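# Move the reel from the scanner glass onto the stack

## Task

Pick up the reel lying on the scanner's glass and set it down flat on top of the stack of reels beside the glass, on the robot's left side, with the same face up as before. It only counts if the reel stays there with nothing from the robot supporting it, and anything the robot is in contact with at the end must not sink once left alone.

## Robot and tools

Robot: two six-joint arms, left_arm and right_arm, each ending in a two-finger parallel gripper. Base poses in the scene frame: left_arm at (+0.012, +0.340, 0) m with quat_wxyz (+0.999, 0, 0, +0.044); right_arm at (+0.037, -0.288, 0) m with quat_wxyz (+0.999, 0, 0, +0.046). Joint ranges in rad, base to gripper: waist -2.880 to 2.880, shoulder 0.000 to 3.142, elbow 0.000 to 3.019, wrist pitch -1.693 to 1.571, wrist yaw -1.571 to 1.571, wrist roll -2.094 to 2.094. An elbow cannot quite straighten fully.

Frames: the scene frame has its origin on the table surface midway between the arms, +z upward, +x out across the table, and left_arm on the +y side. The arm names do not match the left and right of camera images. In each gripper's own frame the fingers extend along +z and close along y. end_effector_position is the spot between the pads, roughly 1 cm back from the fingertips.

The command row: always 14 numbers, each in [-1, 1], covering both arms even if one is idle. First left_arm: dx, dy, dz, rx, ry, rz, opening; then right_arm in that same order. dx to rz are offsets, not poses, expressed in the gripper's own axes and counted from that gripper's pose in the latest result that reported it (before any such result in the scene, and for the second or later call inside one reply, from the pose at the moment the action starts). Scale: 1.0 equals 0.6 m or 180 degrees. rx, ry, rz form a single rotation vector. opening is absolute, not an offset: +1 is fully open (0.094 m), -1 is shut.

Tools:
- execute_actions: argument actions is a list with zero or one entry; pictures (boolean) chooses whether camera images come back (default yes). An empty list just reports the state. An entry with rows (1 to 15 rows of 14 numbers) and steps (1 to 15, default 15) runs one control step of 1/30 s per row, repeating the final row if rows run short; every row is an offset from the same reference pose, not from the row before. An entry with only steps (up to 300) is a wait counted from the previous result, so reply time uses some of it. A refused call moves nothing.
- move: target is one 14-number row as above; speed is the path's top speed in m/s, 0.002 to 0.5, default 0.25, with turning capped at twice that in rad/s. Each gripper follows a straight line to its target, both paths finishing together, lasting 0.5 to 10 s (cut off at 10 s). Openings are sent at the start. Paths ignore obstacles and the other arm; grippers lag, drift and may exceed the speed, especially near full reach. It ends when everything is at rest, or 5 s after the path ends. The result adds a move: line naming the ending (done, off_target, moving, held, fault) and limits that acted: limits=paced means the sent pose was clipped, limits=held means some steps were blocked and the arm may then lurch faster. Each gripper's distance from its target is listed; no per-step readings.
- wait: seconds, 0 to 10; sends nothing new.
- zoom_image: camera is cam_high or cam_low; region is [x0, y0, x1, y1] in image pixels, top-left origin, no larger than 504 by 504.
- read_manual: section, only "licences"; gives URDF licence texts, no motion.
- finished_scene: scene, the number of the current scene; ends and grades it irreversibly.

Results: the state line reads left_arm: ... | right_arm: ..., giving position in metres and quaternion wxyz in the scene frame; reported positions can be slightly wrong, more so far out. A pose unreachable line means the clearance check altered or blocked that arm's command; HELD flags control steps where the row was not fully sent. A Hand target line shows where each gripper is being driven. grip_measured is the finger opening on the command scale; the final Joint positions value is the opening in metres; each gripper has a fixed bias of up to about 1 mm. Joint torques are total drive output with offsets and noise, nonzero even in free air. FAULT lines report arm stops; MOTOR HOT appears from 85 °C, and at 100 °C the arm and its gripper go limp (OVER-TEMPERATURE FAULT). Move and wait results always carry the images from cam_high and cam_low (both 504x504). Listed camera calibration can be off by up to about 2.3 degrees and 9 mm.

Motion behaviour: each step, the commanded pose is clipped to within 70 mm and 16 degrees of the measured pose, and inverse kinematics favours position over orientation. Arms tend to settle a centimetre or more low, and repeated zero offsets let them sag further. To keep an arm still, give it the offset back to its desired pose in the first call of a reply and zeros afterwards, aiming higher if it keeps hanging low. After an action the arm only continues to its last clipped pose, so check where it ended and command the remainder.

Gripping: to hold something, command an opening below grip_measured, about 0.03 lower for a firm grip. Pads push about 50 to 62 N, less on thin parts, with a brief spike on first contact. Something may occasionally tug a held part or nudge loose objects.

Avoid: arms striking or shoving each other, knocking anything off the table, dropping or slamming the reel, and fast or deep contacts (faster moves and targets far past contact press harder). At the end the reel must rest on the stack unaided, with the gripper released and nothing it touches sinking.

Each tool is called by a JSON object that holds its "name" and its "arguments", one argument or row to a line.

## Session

{"name": "execute_actions", "arguments": {
  "actions": []
}}

Scene clock: 0.00 s of 4800.00 s.
left_arm: end_effector_position=(+0.5588, +0.8230, +0.2424) grip_measured=+1.000 end_effector_quat_wxyz=(+0.695, -0.208, +0.616, -0.307) | right_arm: end_effector_position=(+0.5804, -0.2266, +0.2135) grip_measured=+1.000 end_effector_quat_wxyz=(+0.524, +0.124, +0.672, +0.509)
Joint positions: left_arm=[ 0.834  2.051  1.371  0.969  0.994 -0.985  0.094] | right_arm=[-0.176  1.612  0.665  1.033 -0.67   1.007  0.094]
Joint velocities: left_arm=[-0.005 -0.005  0.017 -0.012  0.051  0.081  0.   ] | right_arm=[-0.005 -0.015  0.002 -0.012 -0.081  0.095  0.   ]
Joint torques (N m, as the arm reports them, + toward a larger angle): no reading
Hand target (left_arm): +0.561, +0.826, +0.264; +0.707, -0.191, +0.612, -0.299
Hand target (right_arm): +0.586, -0.227, +0.228; +0.536, +0.114, +0.663, +0.510

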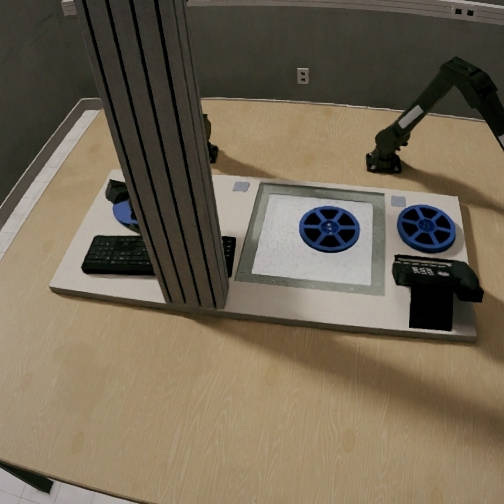

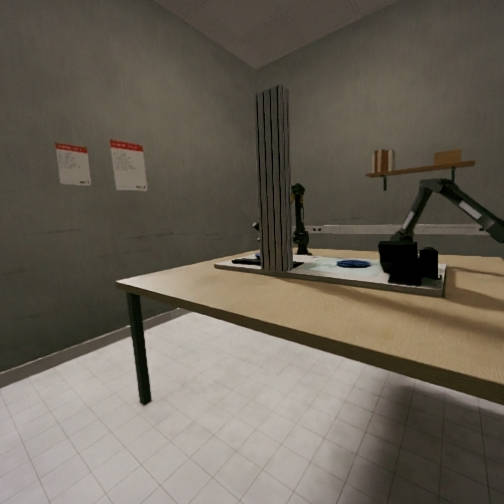

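{"name": "zoom_image", "arguments": {
  "camera": "cam_high",
  "region": [290, 195, 370, 265]
}}

{"name": "zoom_image", "arguments": {
  "camera": "cam_high",
  "region": [385, 190, 475, 265]
}}

{"name": "zoom_image", "arguments": {
  "camera": "cam_high",
  "region": [340, 110, 500, 350]
}}

{"name": "zoom_image", "arguments": {
  "camera": "cam_low",
  "region": [320, 210, 460, 300]
}}

{"name": "zoom_image", "arguments": {
  "camera": "cam_low",
  "region": [210, 170, 330, 290]
}}

Region (290, 195, 370, 265) of cam_high's 504x504 image, scaled by 6.300, with more detail than that image has; it fills the top 441 rows of this view, and the rest is white.

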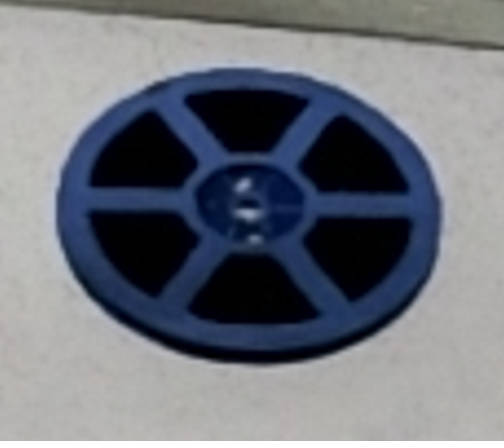

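Region (385, 190, 475, 265) of cam_high's 504x504 image, scaled by 5.600, with more detail than that image has.

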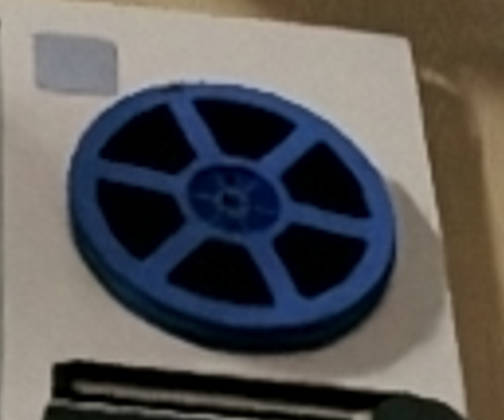

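Region (340, 110, 500, 350) of cam_high's 504x504 image, scaled by 2.100, with more detail than that image has.

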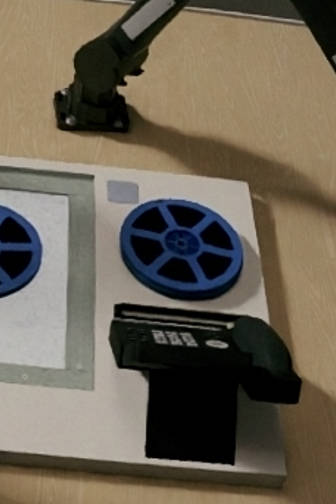

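Region (320, 210, 460, 300) of cam_low's 504x504 image, scaled by 3.600, with more detail than that image has; it fills the top 324 rows of this view, and the rest is white.

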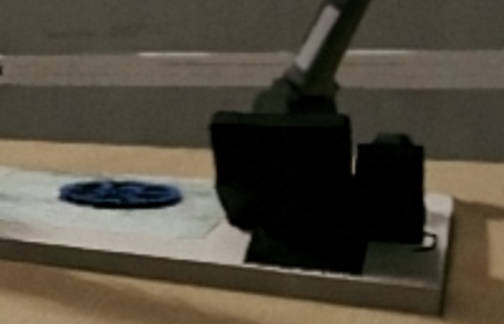

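Region (210, 170, 330, 290) of cam_low's 504x504 image, scaled by 4.200, with more detail than that image has.

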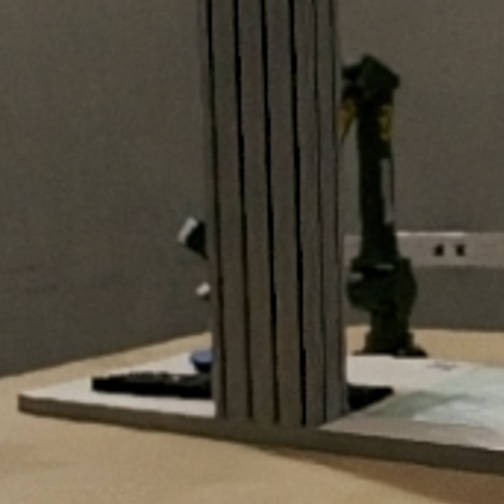

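{"name": "move", "arguments": {
  "target": [0.7243,-0.7525,-0.2919,-0.3463,0.4102,-0.0031,0.66, -0.037,0.1565,-0.231,0.064,-0.090,-0.007,1],
  "speed": 0.35
}}

Scene clock: 90.30 s of 4800.00 s.
left_arm: end_effector_position=(+0.3169, +0.2216, +0.1561) grip_measured=+0.662 end_effector_quat_wxyz=(-0.006, -0.304, +0.953, +0.003) | right_arm: end_effector_position=(+0.4434, -0.2748, +0.2905) grip_measured=+1.000 end_effector_quat_wxyz=(+0.595, +0.241, +0.642, +0.419)
Joint positions: left_arm=[-0.456  1.245  0.955 -1.295  0.003 -0.986  0.078] | right_arm=[-0.215  0.897  0.367  0.593 -0.376  0.995  0.094]
Joint velocities: left_arm=[-0.005 -0.005 -0.002 -0.012 -0.007 -0.022 -0.001] | right_arm=[-0.005 -0.005 -0.012 -0.007 -0.037 -0.037  0.   ]
Joint torques (N m, as the arm reports them, + toward a larger angle): left_arm=[ 1.68 -6.98 14.13  0.55  0.   -0.26] | right_arm=[-1.59 -3.89  7.78  1.31  0.11 -0.35]
Hand target (left_arm): +0.335, +0.216, +0.178; +0.011, -0.314, +0.949, -0.011
Hand target (right_arm): +0.442, -0.279, +0.292; +0.602, +0.239, +0.642, +0.410
Off the commanded pose (left_arm): 0.046 m, 4 deg.
Off the commanded pose (right_arm): 0.005 m, 1 deg.
After step 90, 84.23 s passed at rest.
move: off_target (left_arm)

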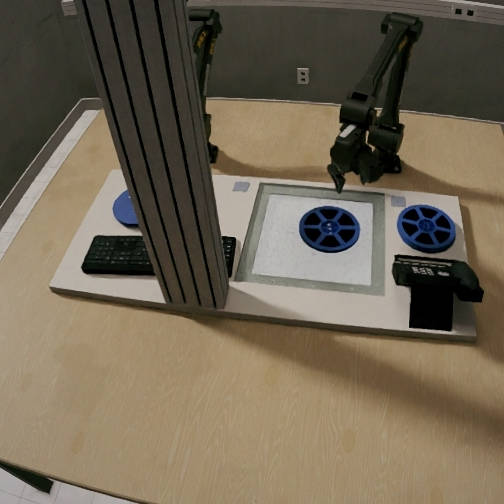

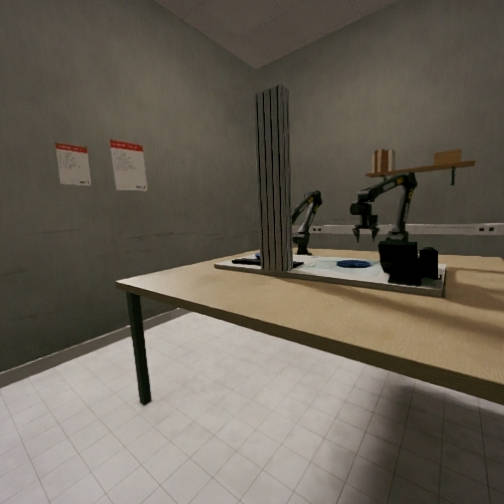

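{"name": "move", "arguments": {
  "target": [-0.0184,-0.0301,0.168,0.022,-0.003,0,0.66, -0.005,0.007,0,-0.003,-0.002,0,1],
  "speed": 0.15
}}

{"name": "zoom_image", "arguments": {
  "camera": "cam_high",
  "region": [310, 185, 370, 245]
}}

{"name": "zoom_image", "arguments": {
  "camera": "cam_low",
  "region": [330, 230, 390, 280]
}}

Scene clock: 108.07 s of 4800.00 s.
left_arm: end_effector_position=(+0.3314, +0.2122, +0.0570) grip_measured=+0.662 end_effector_quat_wxyz=(+0.004, -0.306, +0.952, -0.024) | right_arm: end_effector_position=(+0.4434, -0.2748, +0.2905) grip_measured=+1.000 end_effector_quat_wxyz=(+0.595, +0.241, +0.642, +0.418)
Joint positions: left_arm=[-0.452  1.384  0.793 -0.944  0.032 -0.987  0.078] | right_arm=[-0.215  0.897  0.367  0.593 -0.376  0.994  0.094]
Joint velocities: left_arm=[-0.005 -0.005 -0.012  0.002  0.007 -0.022 -0.001] | right_arm=[ 0.005  0.015 -0.002 -0.002  0.007  0.037  0.   ]
Joint torques (N m, as the arm reports them, + toward a larger angle): left_arm=[ 2.15 -8.08  8.09  1.95  0.16 -0.01] | right_arm=[-0.71 -3.57  8.15  1.62 -0.04 -0.12]
Hand target (left_arm): +0.336, +0.214, +0.056; +0.008, -0.304, +0.952, -0.029
Hand target (right_arm): +0.443, -0.275, +0.296; +0.599, +0.239, +0.638, +0.421
Off the commanded pose (left_arm): 0.004 m, 1 deg.
Off the commanded pose (right_arm): 0.005 m, 1 deg.
After step 90, 13.67 s passed at rest.
move: done

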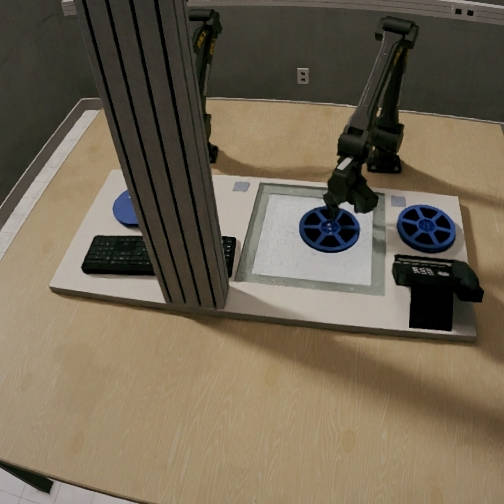

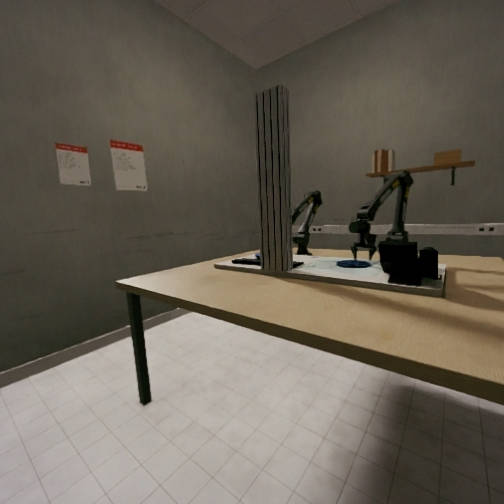

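Region (310, 185, 370, 245) of cam_high's 504x504 image, scaled by 8.400, with more detail than that image has.

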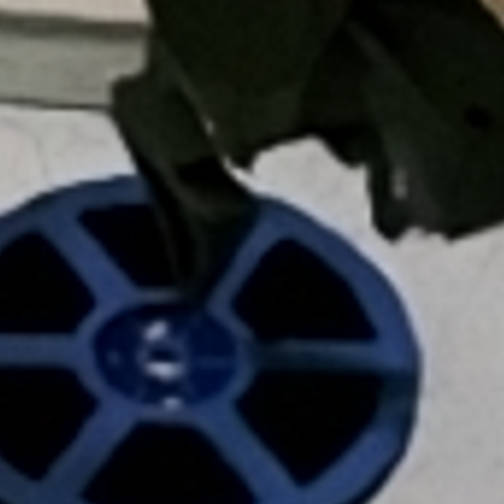

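Region (330, 230, 390, 280) of cam_low's 504x504 image, scaled by 8.400, with more detail than that image has.

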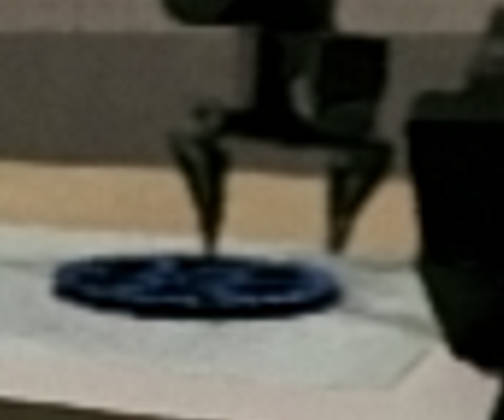

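{"name": "move", "arguments": {
  "target": [-0.021,0.0102,0.016,0.005,-0.003,0,0.66, -0.005,0.007,0,-0.003,-0.002,0,1],
  "speed": 0.04
}}

{"name": "zoom_image", "arguments": {
  "camera": "cam_high",
  "region": [318, 200, 363, 240]
}}

{"name": "zoom_image", "arguments": {
  "camera": "cam_low",
  "region": [330, 230, 390, 280]
}}

Scene clock: 124.83 s of 4800.00 s.
left_arm: end_effector_position=(+0.3362, +0.2221, +0.0525) grip_measured=+0.662 end_effector_quat_wxyz=(+0.012, -0.309, +0.950, -0.029) | right_arm: end_effector_position=(+0.4434, -0.2748, +0.2905) grip_measured=+1.000 end_effector_quat_wxyz=(+0.595, +0.241, +0.642, +0.418)
Joint positions: left_arm=[-0.421  1.384  0.778 -0.912  0.032 -0.963  0.078] | right_arm=[-0.215  0.897  0.367  0.593 -0.376  0.994  0.094]
Joint velocities: left_arm=[-0.005 -0.005 -0.022 -0.017 -0.037  0.022  0.   ] | right_arm=[-0.005 -0.015 -0.002  0.002 -0.037 -0.007  0.   ]
Joint torques (N m, as the arm reports them, + toward a larger angle): left_arm=[ 1.86 -7.42  7.83  2.02  0.2  -0.01] | right_arm=[-0.72 -3.6   8.15  1.63 -0.04 -0.12]
Hand target (left_arm): +0.339, +0.224, +0.047; +0.011, -0.306, +0.952, -0.030
Hand target (right_arm): +0.443, -0.275, +0.296; +0.599, +0.239, +0.638, +0.421
Off the commanded pose (left_arm): 0.006 m, 0 deg.
Off the commanded pose (right_arm): 0.005 m, 1 deg.
After step 90, 13.00 s passed at rest.
move: done

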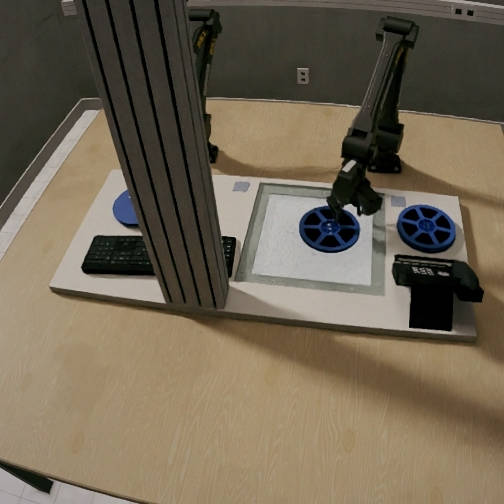

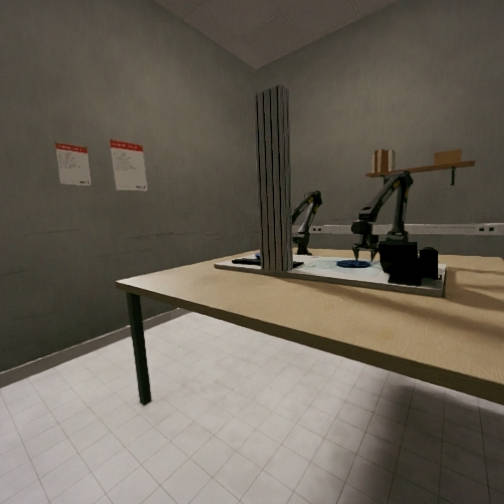

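Region (318, 200, 363, 240) of cam_high's 504x504 image, scaled by 11.200, with more detail than that image has.

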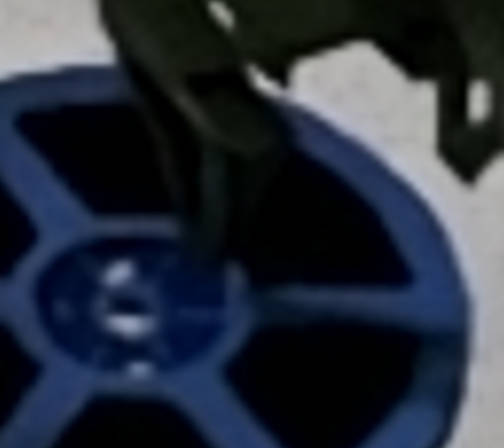

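Region (330, 230, 390, 280) of cam_low's 504x504 image, scaled by 8.400, with more detail than that image has.

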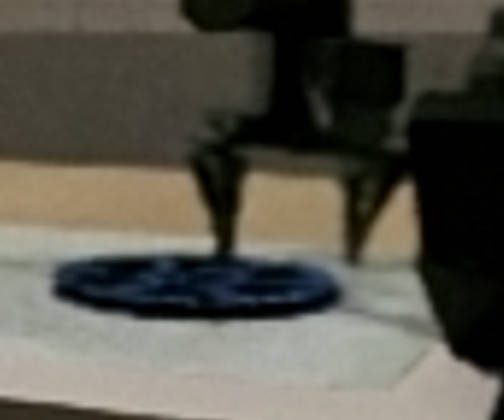

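{"name": "move", "arguments": {
  "target": [0.0,0.002,0.035,0.001,0,0,0.69, -0.005,0.007,0,-0.003,-0.002,0,1],
  "speed": 0.025
}}

{"name": "zoom_image", "arguments": {
  "camera": "cam_high",
  "region": [318, 200, 363, 240]
}}

{"name": "zoom_image", "arguments": {
  "camera": "cam_low",
  "region": [330, 230, 390, 280]
}}

Scene clock: 136.27 s of 4800.00 s.
left_arm: end_effector_position=(+0.3355, +0.2222, +0.0390) grip_measured=+0.688 end_effector_quat_wxyz=(+0.014, -0.308, +0.951, -0.030) | right_arm: end_effector_position=(+0.4434, -0.2748, +0.2905) grip_measured=+1.000 end_effector_quat_wxyz=(+0.595, +0.241, +0.642, +0.418)
Joint positions: left_arm=[-0.421  1.404  0.755 -0.863  0.032 -0.961  0.079] | right_arm=[-0.215  0.897  0.367  0.593 -0.376  0.994  0.094]
Joint velocities: left_arm=[-0.005 -0.015 -0.002 -0.007  0.037  0.007  0.   ] | right_arm=[-0.005 -0.005 -0.002  0.002 -0.007  0.007  0.   ]
Joint torques (N m, as the arm reports them, + toward a larger angle): left_arm=[ 0.85 -7.01  7.53  2.36  0.1  -0.05] | right_arm=[-0.72 -3.58  8.14  1.62 -0.04 -0.12]
Hand target (left_arm): +0.337, +0.222, +0.032; +0.012, -0.309, +0.950, -0.030
Hand target (right_arm): +0.443, -0.275, +0.296; +0.599, +0.239, +0.638, +0.421
Off the commanded pose (left_arm): 0.008 m, 0 deg.
Off the commanded pose (right_arm): 0.005 m, 1 deg.
After step 90, 7.37 s passed at rest.
move: done

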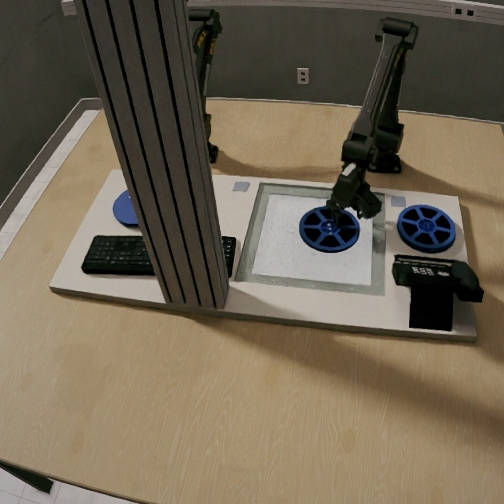

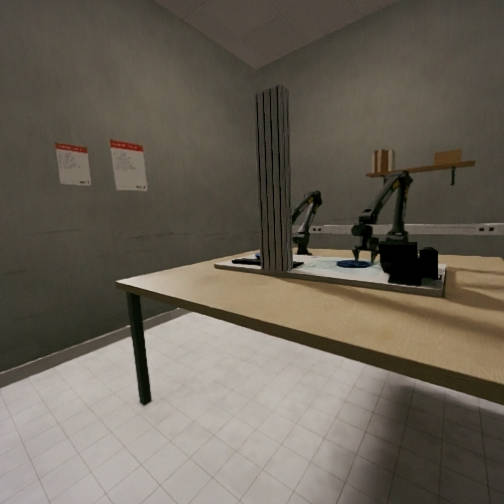

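Region (318, 200, 363, 240) of cam_high's 504x504 image, scaled by 11.200, with more detail than that image has.

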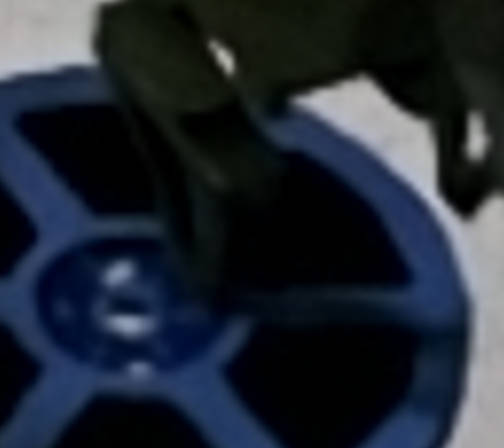

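Region (330, 230, 390, 280) of cam_low's 504x504 image, scaled by 8.400, with more detail than that image has.

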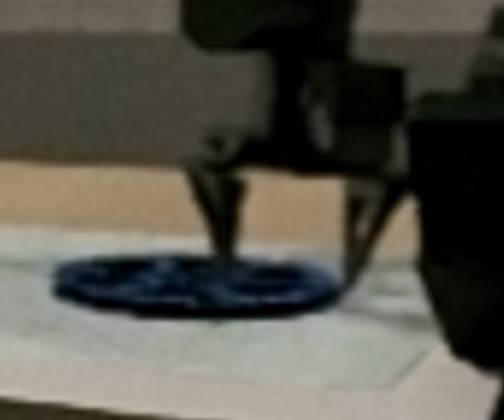

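{"name": "execute_actions", "arguments": {
  "actions": [
    {"rows": [[0,0,0.012,0,0,0,0.65, -0.005,0.007,0,-0.003,-0.002,0,1],[0,0,0.012,0,0,0,0.61, -0.005,0.007,0,-0.003,-0.002,0,1],[0,0,0.012,0,0,0,0.57, -0.005,0.007,0,-0.003,-0.002,0,1],[0,0,0.012,0,0,0,0.54, -0.005,0.007,0,-0.003,-0.002,0,1],[0,0,0.012,0,0,0,0.51, -0.005,0.007,0,-0.003,-0.002,0,1],[0,0,0.012,0,0,0,0.48, -0.005,0.007,0,-0.003,-0.002,0,1],[0,0,0.012,0,0,0,0.45, -0.005,0.007,0,-0.003,-0.002,0,1],[0,0,0.012,0,0,0,0.42, -0.005,0.007,0,-0.003,-0.002,0,1],[0,0,0.012,0,0,0,0.40, -0.005,0.007,0,-0.003,-0.002,0,1],[0,0,0.012,0,0,0,0.38, -0.005,0.007,0,-0.003,-0.002,0,1],[0,0,0.012,0,0,0,0.36, -0.005,0.007,0,-0.003,-0.002,0,1],[0,0,0.012,0,0,0,0.345, -0.005,0.007,0,-0.003,-0.002,0,1],[0,0,0.012,0,0,0,0.33, -0.005,0.007,0,-0.003,-0.002,0,1],[0,0,0.012,0,0,0,0.315, -0.005,0.007,0,-0.003,-0.002,0,1],[0,0,0.012,0,0,0,0.30, -0.005,0.007,0,-0.003,-0.002,0,1]], "steps": 15}
  ],
  "pictures": false
}}

{"name": "execute_actions", "arguments": {
  "actions": [
    {"rows": [[0,0,0.006,0,0,0,0.29, -0.005,0.007,0,-0.003,-0.002,0,1]], "steps": 6}
  ]
}}

{"name": "zoom_image", "arguments": {
  "camera": "cam_high",
  "region": [318, 200, 363, 240]
}}

Scene clock: 148.10 s of 4800.00 s.
left_arm: end_effector_position=(+0.3378, +0.2206, +0.0392) grip_measured=+0.323 end_effector_quat_wxyz=(+0.017, -0.308, +0.951, -0.036) | right_arm: end_effector_position=(+0.4434, -0.2748, +0.2905) grip_measured=+1.000 end_effector_quat_wxyz=(+0.595, +0.241, +0.642, +0.418)
Joint positions: left_arm=[-0.421  1.404  0.755 -0.852  0.037 -0.96   0.062] | right_arm=[-0.215  0.897  0.367  0.593 -0.376  0.994  0.094]
Joint velocities: left_arm=[-0.005  0.005 -0.012 -0.002 -0.022  0.007 -0.011] | right_arm=[-0.015 -0.015  0.012  0.007  0.022 -0.051  0.   ]
Joint torques (N m, as the arm reports them, + toward a larger angle): left_arm=[ 1.29 -7.65  7.23  1.72 -0.14 -0.23] | right_arm=[-0.73 -3.6   8.14  1.62 -0.04 -0.12]
Hand target (left_arm): +0.336, +0.222, +0.032; +0.014, -0.308, +0.951, -0.030
Hand target (right_arm): +0.443, -0.275, +0.296; +0.599, +0.239, +0.638, +0.421
Off the commanded pose (left_arm): 0.008 m, 1 deg.
Off the commanded pose (right_arm): 0.005 m, 1 deg.
Steps of this call (steps 1 to 90: nothing new was sent; then 8.33 s passed at rest; steps 91 to 105: all 15 steps of this action). Readings (end_effector_position):
91: left_arm (+0.3358, +0.2221, +0.0390) | right_arm (+0.4434, -0.2748, +0.2905)
92: left_arm (+0.3363, +0.2219, +0.0390) | right_arm (+0.4434, -0.2748, +0.2905)
94: left_arm (+0.3371, +0.2216, +0.0391) | right_arm (+0.4434, -0.2748, +0.2905)
98: left_arm (+0.3379, +0.2213, +0.0392) | right_arm (+0.4434, -0.2748, +0.2905)
105: the state above

Scene clock: 148.30 s of 4800.00 s.
left_arm: end_effector_position=(+0.3377, +0.2202, +0.0392) grip_measured=+0.312 end_effector_quat_wxyz=(+0.016, -0.307, +0.951, -0.037) | right_arm: end_effector_position=(+0.4434, -0.2748, +0.2905) grip_measured=+1.000 end_effector_quat_wxyz=(+0.595, +0.241, +0.642, +0.418)
Joint positions: left_arm=[-0.421  1.404  0.755 -0.852  0.039 -0.959  0.062] | right_arm=[-0.215  0.897  0.367  0.593 -0.376  0.994  0.094]
Joint velocities: left_arm=[ 0.005 -0.015 -0.012  0.012 -0.022  0.022  0.001] | right_arm=[-0.015 -0.005  0.002  0.002  0.022 -0.051  0.   ]
Joint torques (N m, as the arm reports them, + toward a larger angle): left_arm=[ 1.19 -8.01  7.56  1.76 -0.03 -0.13] | right_arm=[-0.71 -3.57  8.14  1.63 -0.04 -0.12]
Hand target (left_arm): +0.338, +0.220, +0.036; +0.017, -0.308, +0.951, -0.036
Hand target (right_arm): +0.443, -0.275, +0.296; +0.599, +0.239, +0.638, +0.421
Off the commanded pose (left_arm): 0.004 m, 0 deg.
Off the commanded pose (right_arm): 0.005 m, 1 deg.
Steps of this call (steps 1 to 6: all 6 steps of this action). Readings (end_effector_position):
1: left_arm (+0.3377, +0.2202, +0.0392) | right_arm (+0.4434, -0.2748, +0.2905)
2: left_arm (+0.3377, +0.2202, +0.0392) | right_arm (+0.4434, -0.2748, +0.2905)
4: left_arm (+0.3377, +0.2202, +0.0392) | right_arm (+0.4434, -0.2748, +0.2905)
6: the state above

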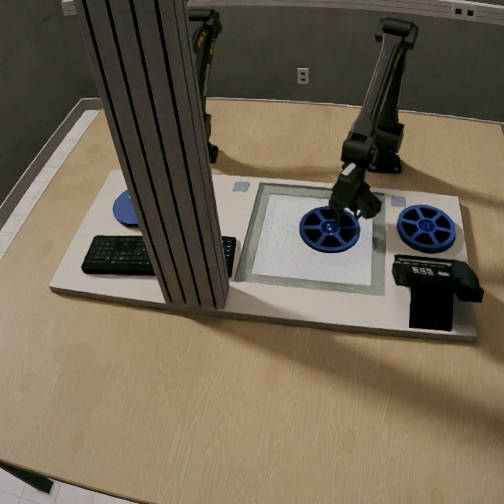

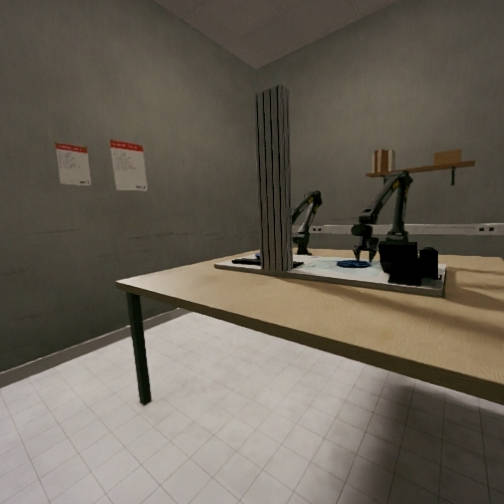

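Region (318, 200, 363, 240) of cam_high's 504x504 image, scaled by 11.200, with more detail than that image has.

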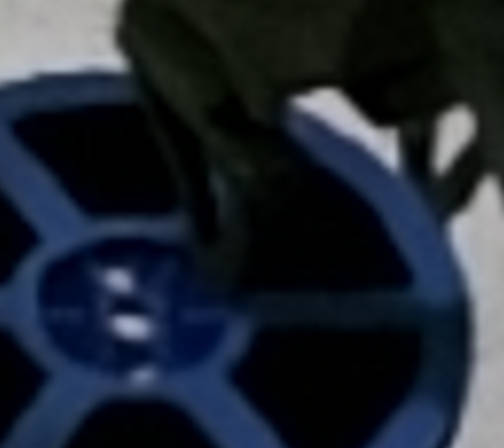

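{"name": "move", "arguments": {
  "target": [0.0437,0.0554,-0.1386,0,0,0,0.285, -0.005,0.007,0,-0.003,-0.002,0,1],
  "speed": 0.1
}}

{"name": "move", "arguments": {
  "target": [-0.2207,0.3198,-0.0491,-0.0019,-0.020,-0.2493,0.285, -0.005,0.007,0,-0.003,-0.002,0,1],
  "speed": 0.2
}}

{"name": "zoom_image", "arguments": {
  "camera": "cam_high",
  "region": [385, 175, 475, 265]
}}

Scene clock: 188.07 s of 4800.00 s.
left_arm: end_effector_position=(+0.2854, +0.2379, +0.1048) grip_measured=+0.307 end_effector_quat_wxyz=(+0.004, -0.308, +0.951, -0.029) | right_arm: end_effector_position=(+0.4434, -0.2748, +0.2905) grip_measured=+1.000 end_effector_quat_wxyz=(+0.595, +0.241, +0.642, +0.418)
Joint positions: left_arm=[-0.421  1.16   0.744 -1.114  0.041 -0.959  0.061] | right_arm=[-0.215  0.897  0.367  0.593 -0.376  0.994  0.094]
Joint velocities: left_arm=[ 0.005 -0.024 -0.002  0.017 -0.037  0.037 -0.   ] | right_arm=[-0.015 -0.015 -0.002 -0.007 -0.081  0.007  0.   ]
Joint torques (N m, as the arm reports them, + toward a larger angle): left_arm=[ 1.3  -7.4  10.43  0.56 -0.02 -0.11] | right_arm=[-0.73 -3.57  8.14  1.62 -0.04 -0.12]
Hand target (left_arm): +0.291, +0.237, +0.118; +0.016, -0.307, +0.951, -0.036
Hand target (right_arm): +0.443, -0.275, +0.296; +0.599, +0.239, +0.638, +0.421
Off the commanded pose (left_arm): 0.016 m, 2 deg.
Off the commanded pose (right_arm): 0.005 m, 1 deg.
After step 90, 35.47 s passed at rest.
move: off_target (left_arm)

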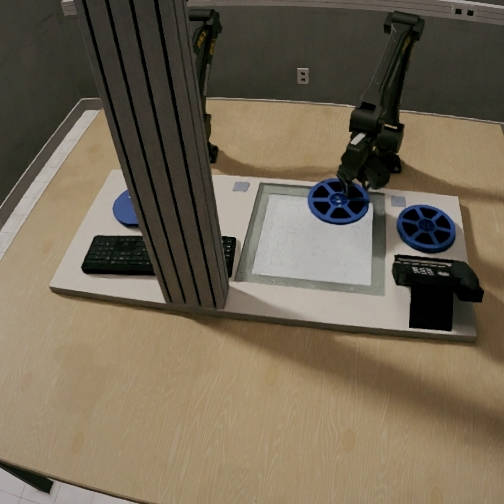

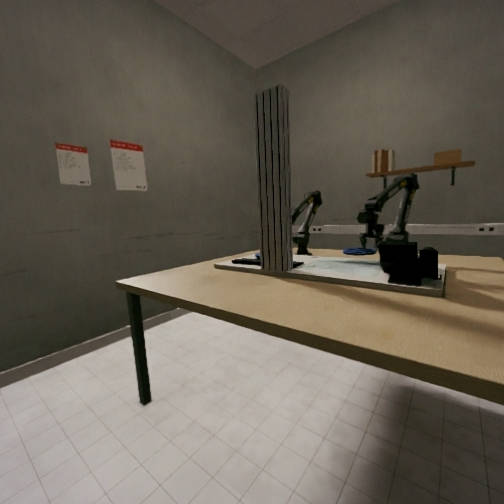

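Scene clock: 190.50 s of 4800.00 s.
left_arm: end_effector_position=(+0.2616, +0.4552, +0.0994) grip_measured=+0.308 end_effector_quat_wxyz=(-0.007, -0.649, +0.760, -0.019) | right_arm: end_effector_position=(+0.4434, -0.2748, +0.2905) grip_measured=+1.000 end_effector_quat_wxyz=(+0.595, +0.241, +0.642, +0.418)
Joint positions: left_arm=[ 0.37   1.149  0.72  -1.147  0.041 -0.956  0.061] | right_arm=[-0.215  0.897  0.367  0.593 -0.376  0.994  0.094]
Joint velocities: left_arm=[-0.005  0.005 -0.002  0.007  0.007 -0.037  0.001] | right_arm=[ 0.005 -0.005 -0.007  0.002 -0.066 -0.037  0.   ]
Joint torques (N m, as the arm reports them, + toward a larger angle): left_arm=[ 1.74 -5.27 14.36  0.63  0.11 -0.07] | right_arm=[-0.71 -3.56  8.14  1.62 -0.04 -0.12]
Hand target (left_arm): +0.284, +0.467, +0.122; +0.019, -0.648, +0.761, -0.027
Hand target (right_arm): +0.443, -0.275, +0.296; +0.599, +0.239, +0.638, +0.421
Off the commanded pose (left_arm): 0.034 m, 3 deg.
Off the commanded pose (right_arm): 0.005 m, 1 deg.
move: off_target (left_arm)

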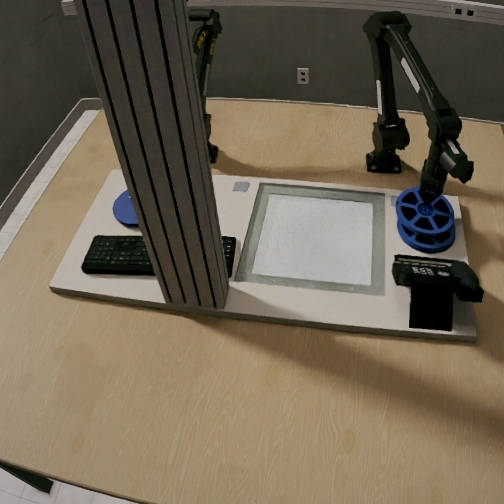

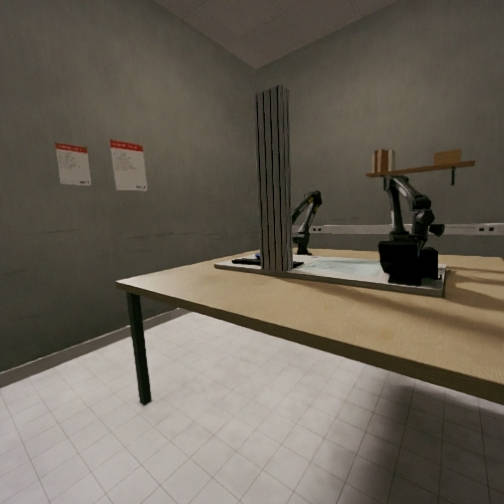

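Region (385, 175, 475, 265) of cam_high's 504x504 image, scaled by 5.600, with more detail than that image has.

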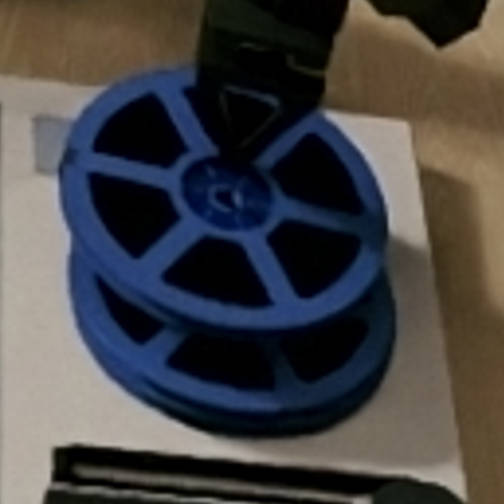

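{"name": "move", "arguments": {
  "target": [-0.0321,-0.0312,0.0452,0.0225,-0.0151,0.0011,0.285, -0.005,0.007,0,-0.003,-0.002,0,1],
  "speed": 0.06
}}

{"name": "zoom_image", "arguments": {
  "camera": "cam_high",
  "region": [385, 190, 475, 265]
}}

Scene clock: 205.30 s of 4800.00 s.
left_arm: end_effector_position=(+0.2828, +0.4660, +0.0760) grip_measured=+0.287 end_effector_quat_wxyz=(+0.031, -0.649, +0.760, -0.031) | right_arm: end_effector_position=(+0.4434, -0.2748, +0.2905) grip_measured=+1.000 end_effector_quat_wxyz=(+0.595, +0.241, +0.642, +0.418)
Joint positions: left_arm=[ 0.373  1.197  0.686 -0.983  0.045 -0.954  0.06 ] | right_arm=[-0.215  0.897  0.367  0.593 -0.376  0.994  0.094]
Joint velocities: left_arm=[ 0.005 -0.005 -0.002 -0.007 -0.007 -0.037 -0.   ] | right_arm=[-0.015 -0.005  0.002 -0.002 -0.066 -0.007  0.   ]
Joint torques (N m, as the arm reports them, + toward a larger angle): left_arm=[ 2.05 -5.16  8.17  2.03  0.05  0.05] | right_arm=[-0.73 -3.59  8.14  1.62 -0.04 -0.12]
Hand target (left_arm): +0.284, +0.470, +0.072; +0.033, -0.648, +0.761, -0.032
Hand target (right_arm): +0.443, -0.275, +0.296; +0.599, +0.239, +0.638, +0.421
Off the commanded pose (left_arm): 0.006 m, 0 deg.
Off the commanded pose (right_arm): 0.005 m, 1 deg.
After step 180, 7.80 s passed at rest.
move: done

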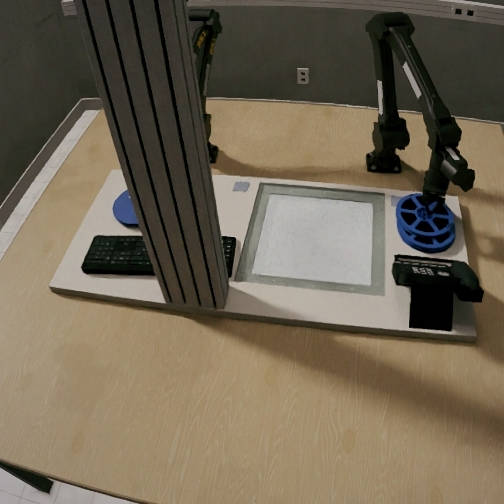

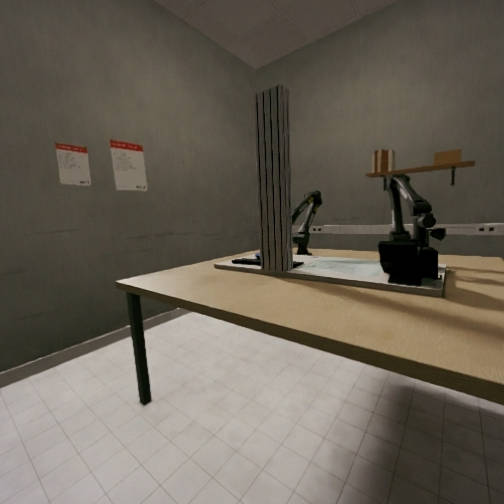

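Region (385, 190, 475, 265) of cam_high's 504x504 image, scaled by 5.600, with more detail than that image has.

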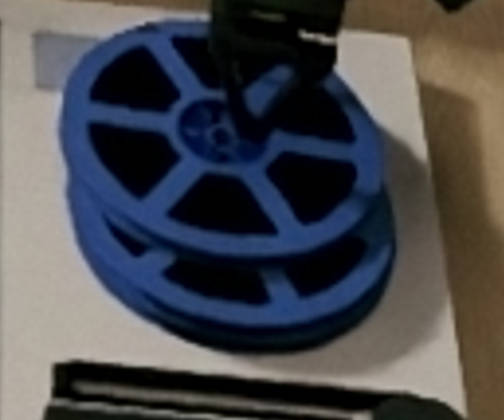

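{"name": "move", "arguments": {
  "target": [0.0107,0.0581,-0.0386,-0.015,0,0,0.68, -0.005,0.007,0,-0.003,-0.002,0,1],
  "speed": 0.08
}}

{"name": "zoom_image", "arguments": {
  "camera": "cam_high",
  "region": [390, 175, 460, 245]
}}

{"name": "zoom_image", "arguments": {
  "camera": "cam_low",
  "region": [380, 210, 460, 290]
}}

Scene clock: 247.03 s of 4800.00 s.
left_arm: end_effector_position=(+0.2507, +0.4643, +0.0931) grip_measured=+0.678 end_effector_quat_wxyz=(+0.017, -0.652, +0.758, -0.016) | right_arm: end_effector_position=(+0.4434, -0.2748, +0.2905) grip_measured=+1.000 end_effector_quat_wxyz=(+0.595, +0.241, +0.642, +0.418)
Joint positions: left_arm=[ 0.407  1.106  0.672 -1.096  0.024 -0.927  0.079] | right_arm=[-0.215  0.897  0.367  0.593 -0.376  0.994  0.094]
Joint velocities: left_arm=[-0.015 -0.005 -0.002 -0.002 -0.022  0.022 -0.   ] | right_arm=[ 0.005 -0.015 -0.007 -0.002  0.007 -0.007  0.   ]
Joint torques (N m, as the arm reports them, + toward a larger angle): left_arm=[ 1.94 -6.28  8.57  0.61 -0.1   0.04] | right_arm=[-0.73 -3.58  8.15  1.62 -0.04 -0.12]
Hand target (left_arm): +0.246, +0.465, +0.095; +0.016, -0.650, +0.760, -0.013
Hand target (right_arm): +0.443, -0.275, +0.296; +0.599, +0.239, +0.638, +0.421
Off the commanded pose (left_arm): 0.006 m, 1 deg.
Off the commanded pose (right_arm): 0.005 m, 1 deg.
After step 90, 37.87 s passed at rest.
move: done

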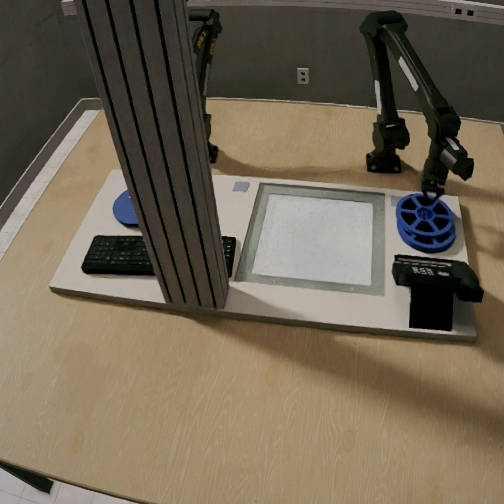

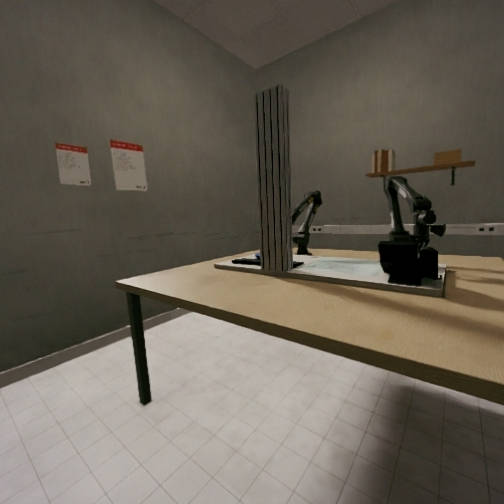

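Region (390, 175, 460, 245) of cam_high's 504x504 image, scaled by 7.200, with more detail than that image has.

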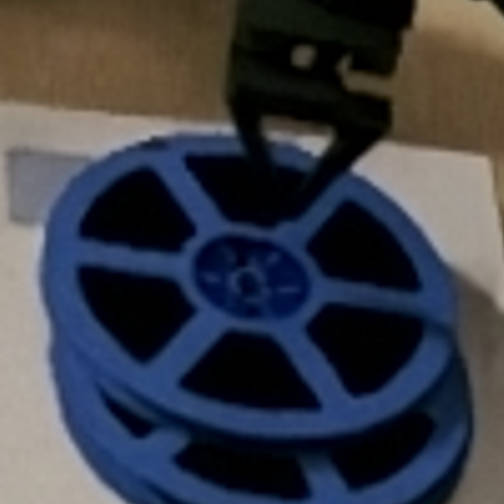

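Region (380, 210, 460, 290) of cam_low's 504x504 image, scaled by 6.300, with more detail than that image has.

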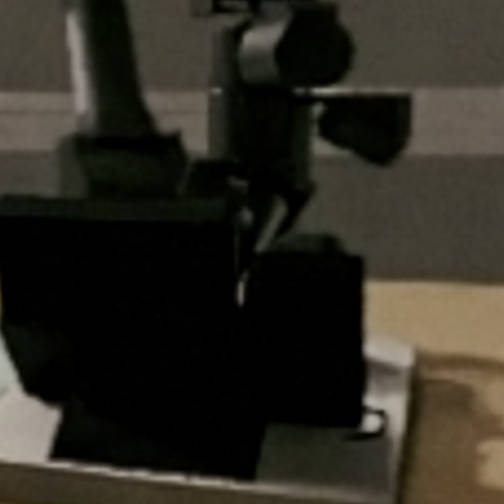

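{"name": "move", "arguments": {
  "target": [0.018,0.0071,0.0296,0,0,-0.025,0.68, -0.005,0.007,0,-0.003,-0.002,0,1],
  "speed": 0.05
}}

{"name": "zoom_image", "arguments": {
  "camera": "cam_high",
  "region": [402, 185, 447, 230]
}}

Scene clock: 265.50 s of 4800.00 s.
left_arm: end_effector_position=(+0.2415, +0.4556, +0.0757) grip_measured=+0.678 end_effector_quat_wxyz=(+0.010, -0.679, +0.734, -0.015) | right_arm: end_effector_position=(+0.4434, -0.2748, +0.2905) grip_measured=+1.000 end_effector_quat_wxyz=(+0.595, +0.241, +0.642, +0.418)
Joint positions: left_arm=[ 0.394  1.106  0.621 -1.059  0.024 -1.011  0.079] | right_arm=[-0.215  0.897  0.367  0.593 -0.376  0.994  0.094]
Joint velocities: left_arm=[-0.015 -0.015 -0.002 -0.012 -0.022 -0.022 -0.   ] | right_arm=[ 0.005  0.005 -0.007 -0.017 -0.022  0.066  0.   ]
Joint torques (N m, as the arm reports them, + toward a larger angle): left_arm=[ 0.3  -5.31  8.57  1.92 -0.02 -0.29] | right_arm=[-0.72 -3.62  8.15  1.62 -0.04 -0.12]
Hand target (left_arm): +0.246, +0.455, +0.075; -0.017, +0.681, -0.732, +0.016
Hand target (right_arm): +0.443, -0.275, +0.296; +0.599, +0.239, +0.638, +0.421
Off the commanded pose (left_arm): 0.004 m, 1 deg.
Off the commanded pose (right_arm): 0.005 m, 1 deg.
After step 90, 14.37 s passed at rest.
move: done

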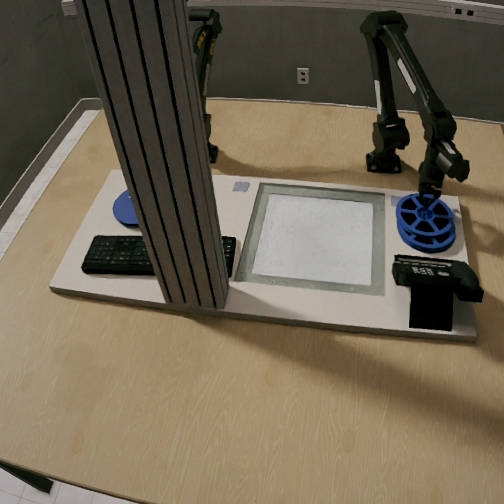

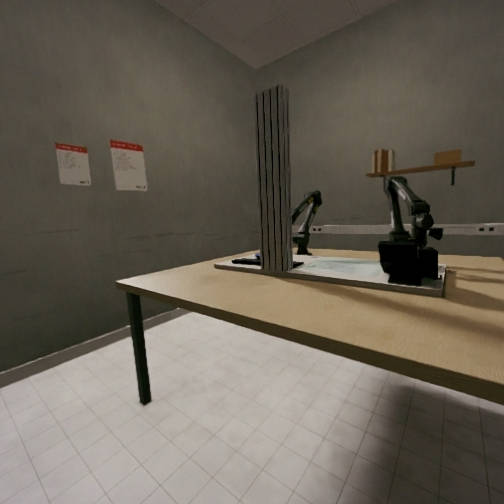

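Region (402, 185, 447, 230) of cam_high's 504x504 image, scaled by 11.200, with more detail than that image has.

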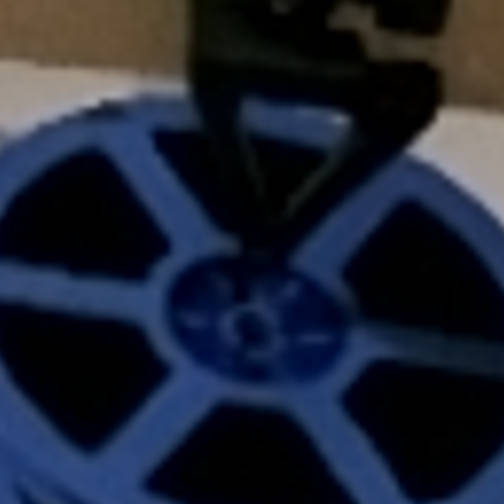

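{"name": "move", "arguments": {
  "target": [-0.0026,-0.0033,0.030,0.002,-0.0013,0,0.68, -0.005,0.007,0,-0.003,-0.002,0,1],
  "speed": 0.025
}}

{"name": "zoom_image", "arguments": {
  "camera": "cam_high",
  "region": [402, 185, 447, 230]
}}

Scene clock: 279.63 s of 4800.00 s.
left_arm: end_effector_position=(+0.2427, +0.4562, +0.0628) grip_measured=+0.678 end_effector_quat_wxyz=(+0.013, -0.680, +0.733, -0.016) | right_arm: end_effector_position=(+0.4434, -0.2748, +0.2905) grip_measured=+1.000 end_effector_quat_wxyz=(+0.595, +0.241, +0.642, +0.418)
Joint positions: left_arm=[ 0.394  1.127  0.596 -1.006  0.024 -1.014  0.079] | right_arm=[-0.215  0.897  0.367  0.593 -0.376  0.994  0.094]
Joint velocities: left_arm=[ 0.015 -0.015  0.002 -0.002  0.007 -0.007 -0.001] | right_arm=[-0.005  0.005 -0.012 -0.012 -0.022  0.007  0.   ]
Joint torques (N m, as the arm reports them, + toward a larger angle): left_arm=[ 0.41 -4.1   8.05  2.17  0.   -0.1 ] | right_arm=[-0.71 -3.54  8.15  1.63 -0.04 -0.12]
Hand target (left_arm): +0.244, +0.457, +0.058; -0.013, +0.679, -0.734, +0.016
Hand target (right_arm): +0.443, -0.275, +0.296; +0.599, +0.239, +0.638, +0.421
Off the commanded pose (left_arm): 0.005 m, 0 deg.
Off the commanded pose (right_arm): 0.005 m, 1 deg.
After step 90, 10.17 s passed at rest.
move: done

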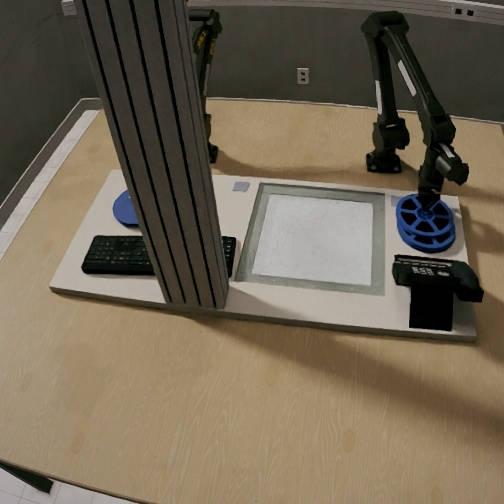

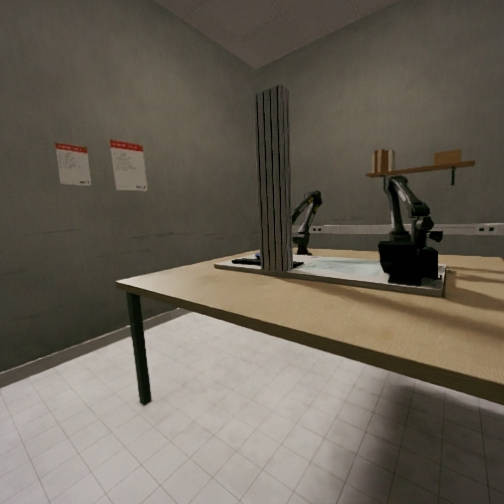

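Region (402, 185, 447, 230) of cam_high's 504x504 image, scaled by 11.200, with more detail than that image has.

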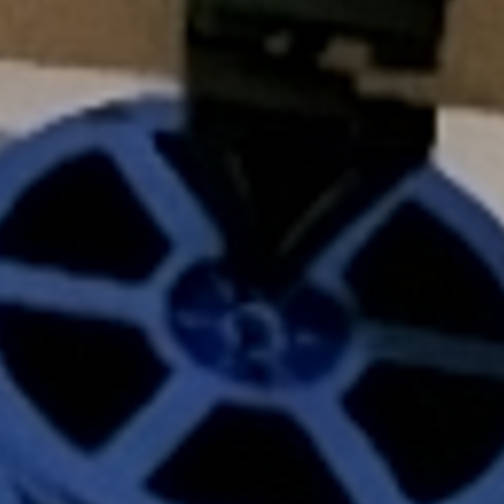

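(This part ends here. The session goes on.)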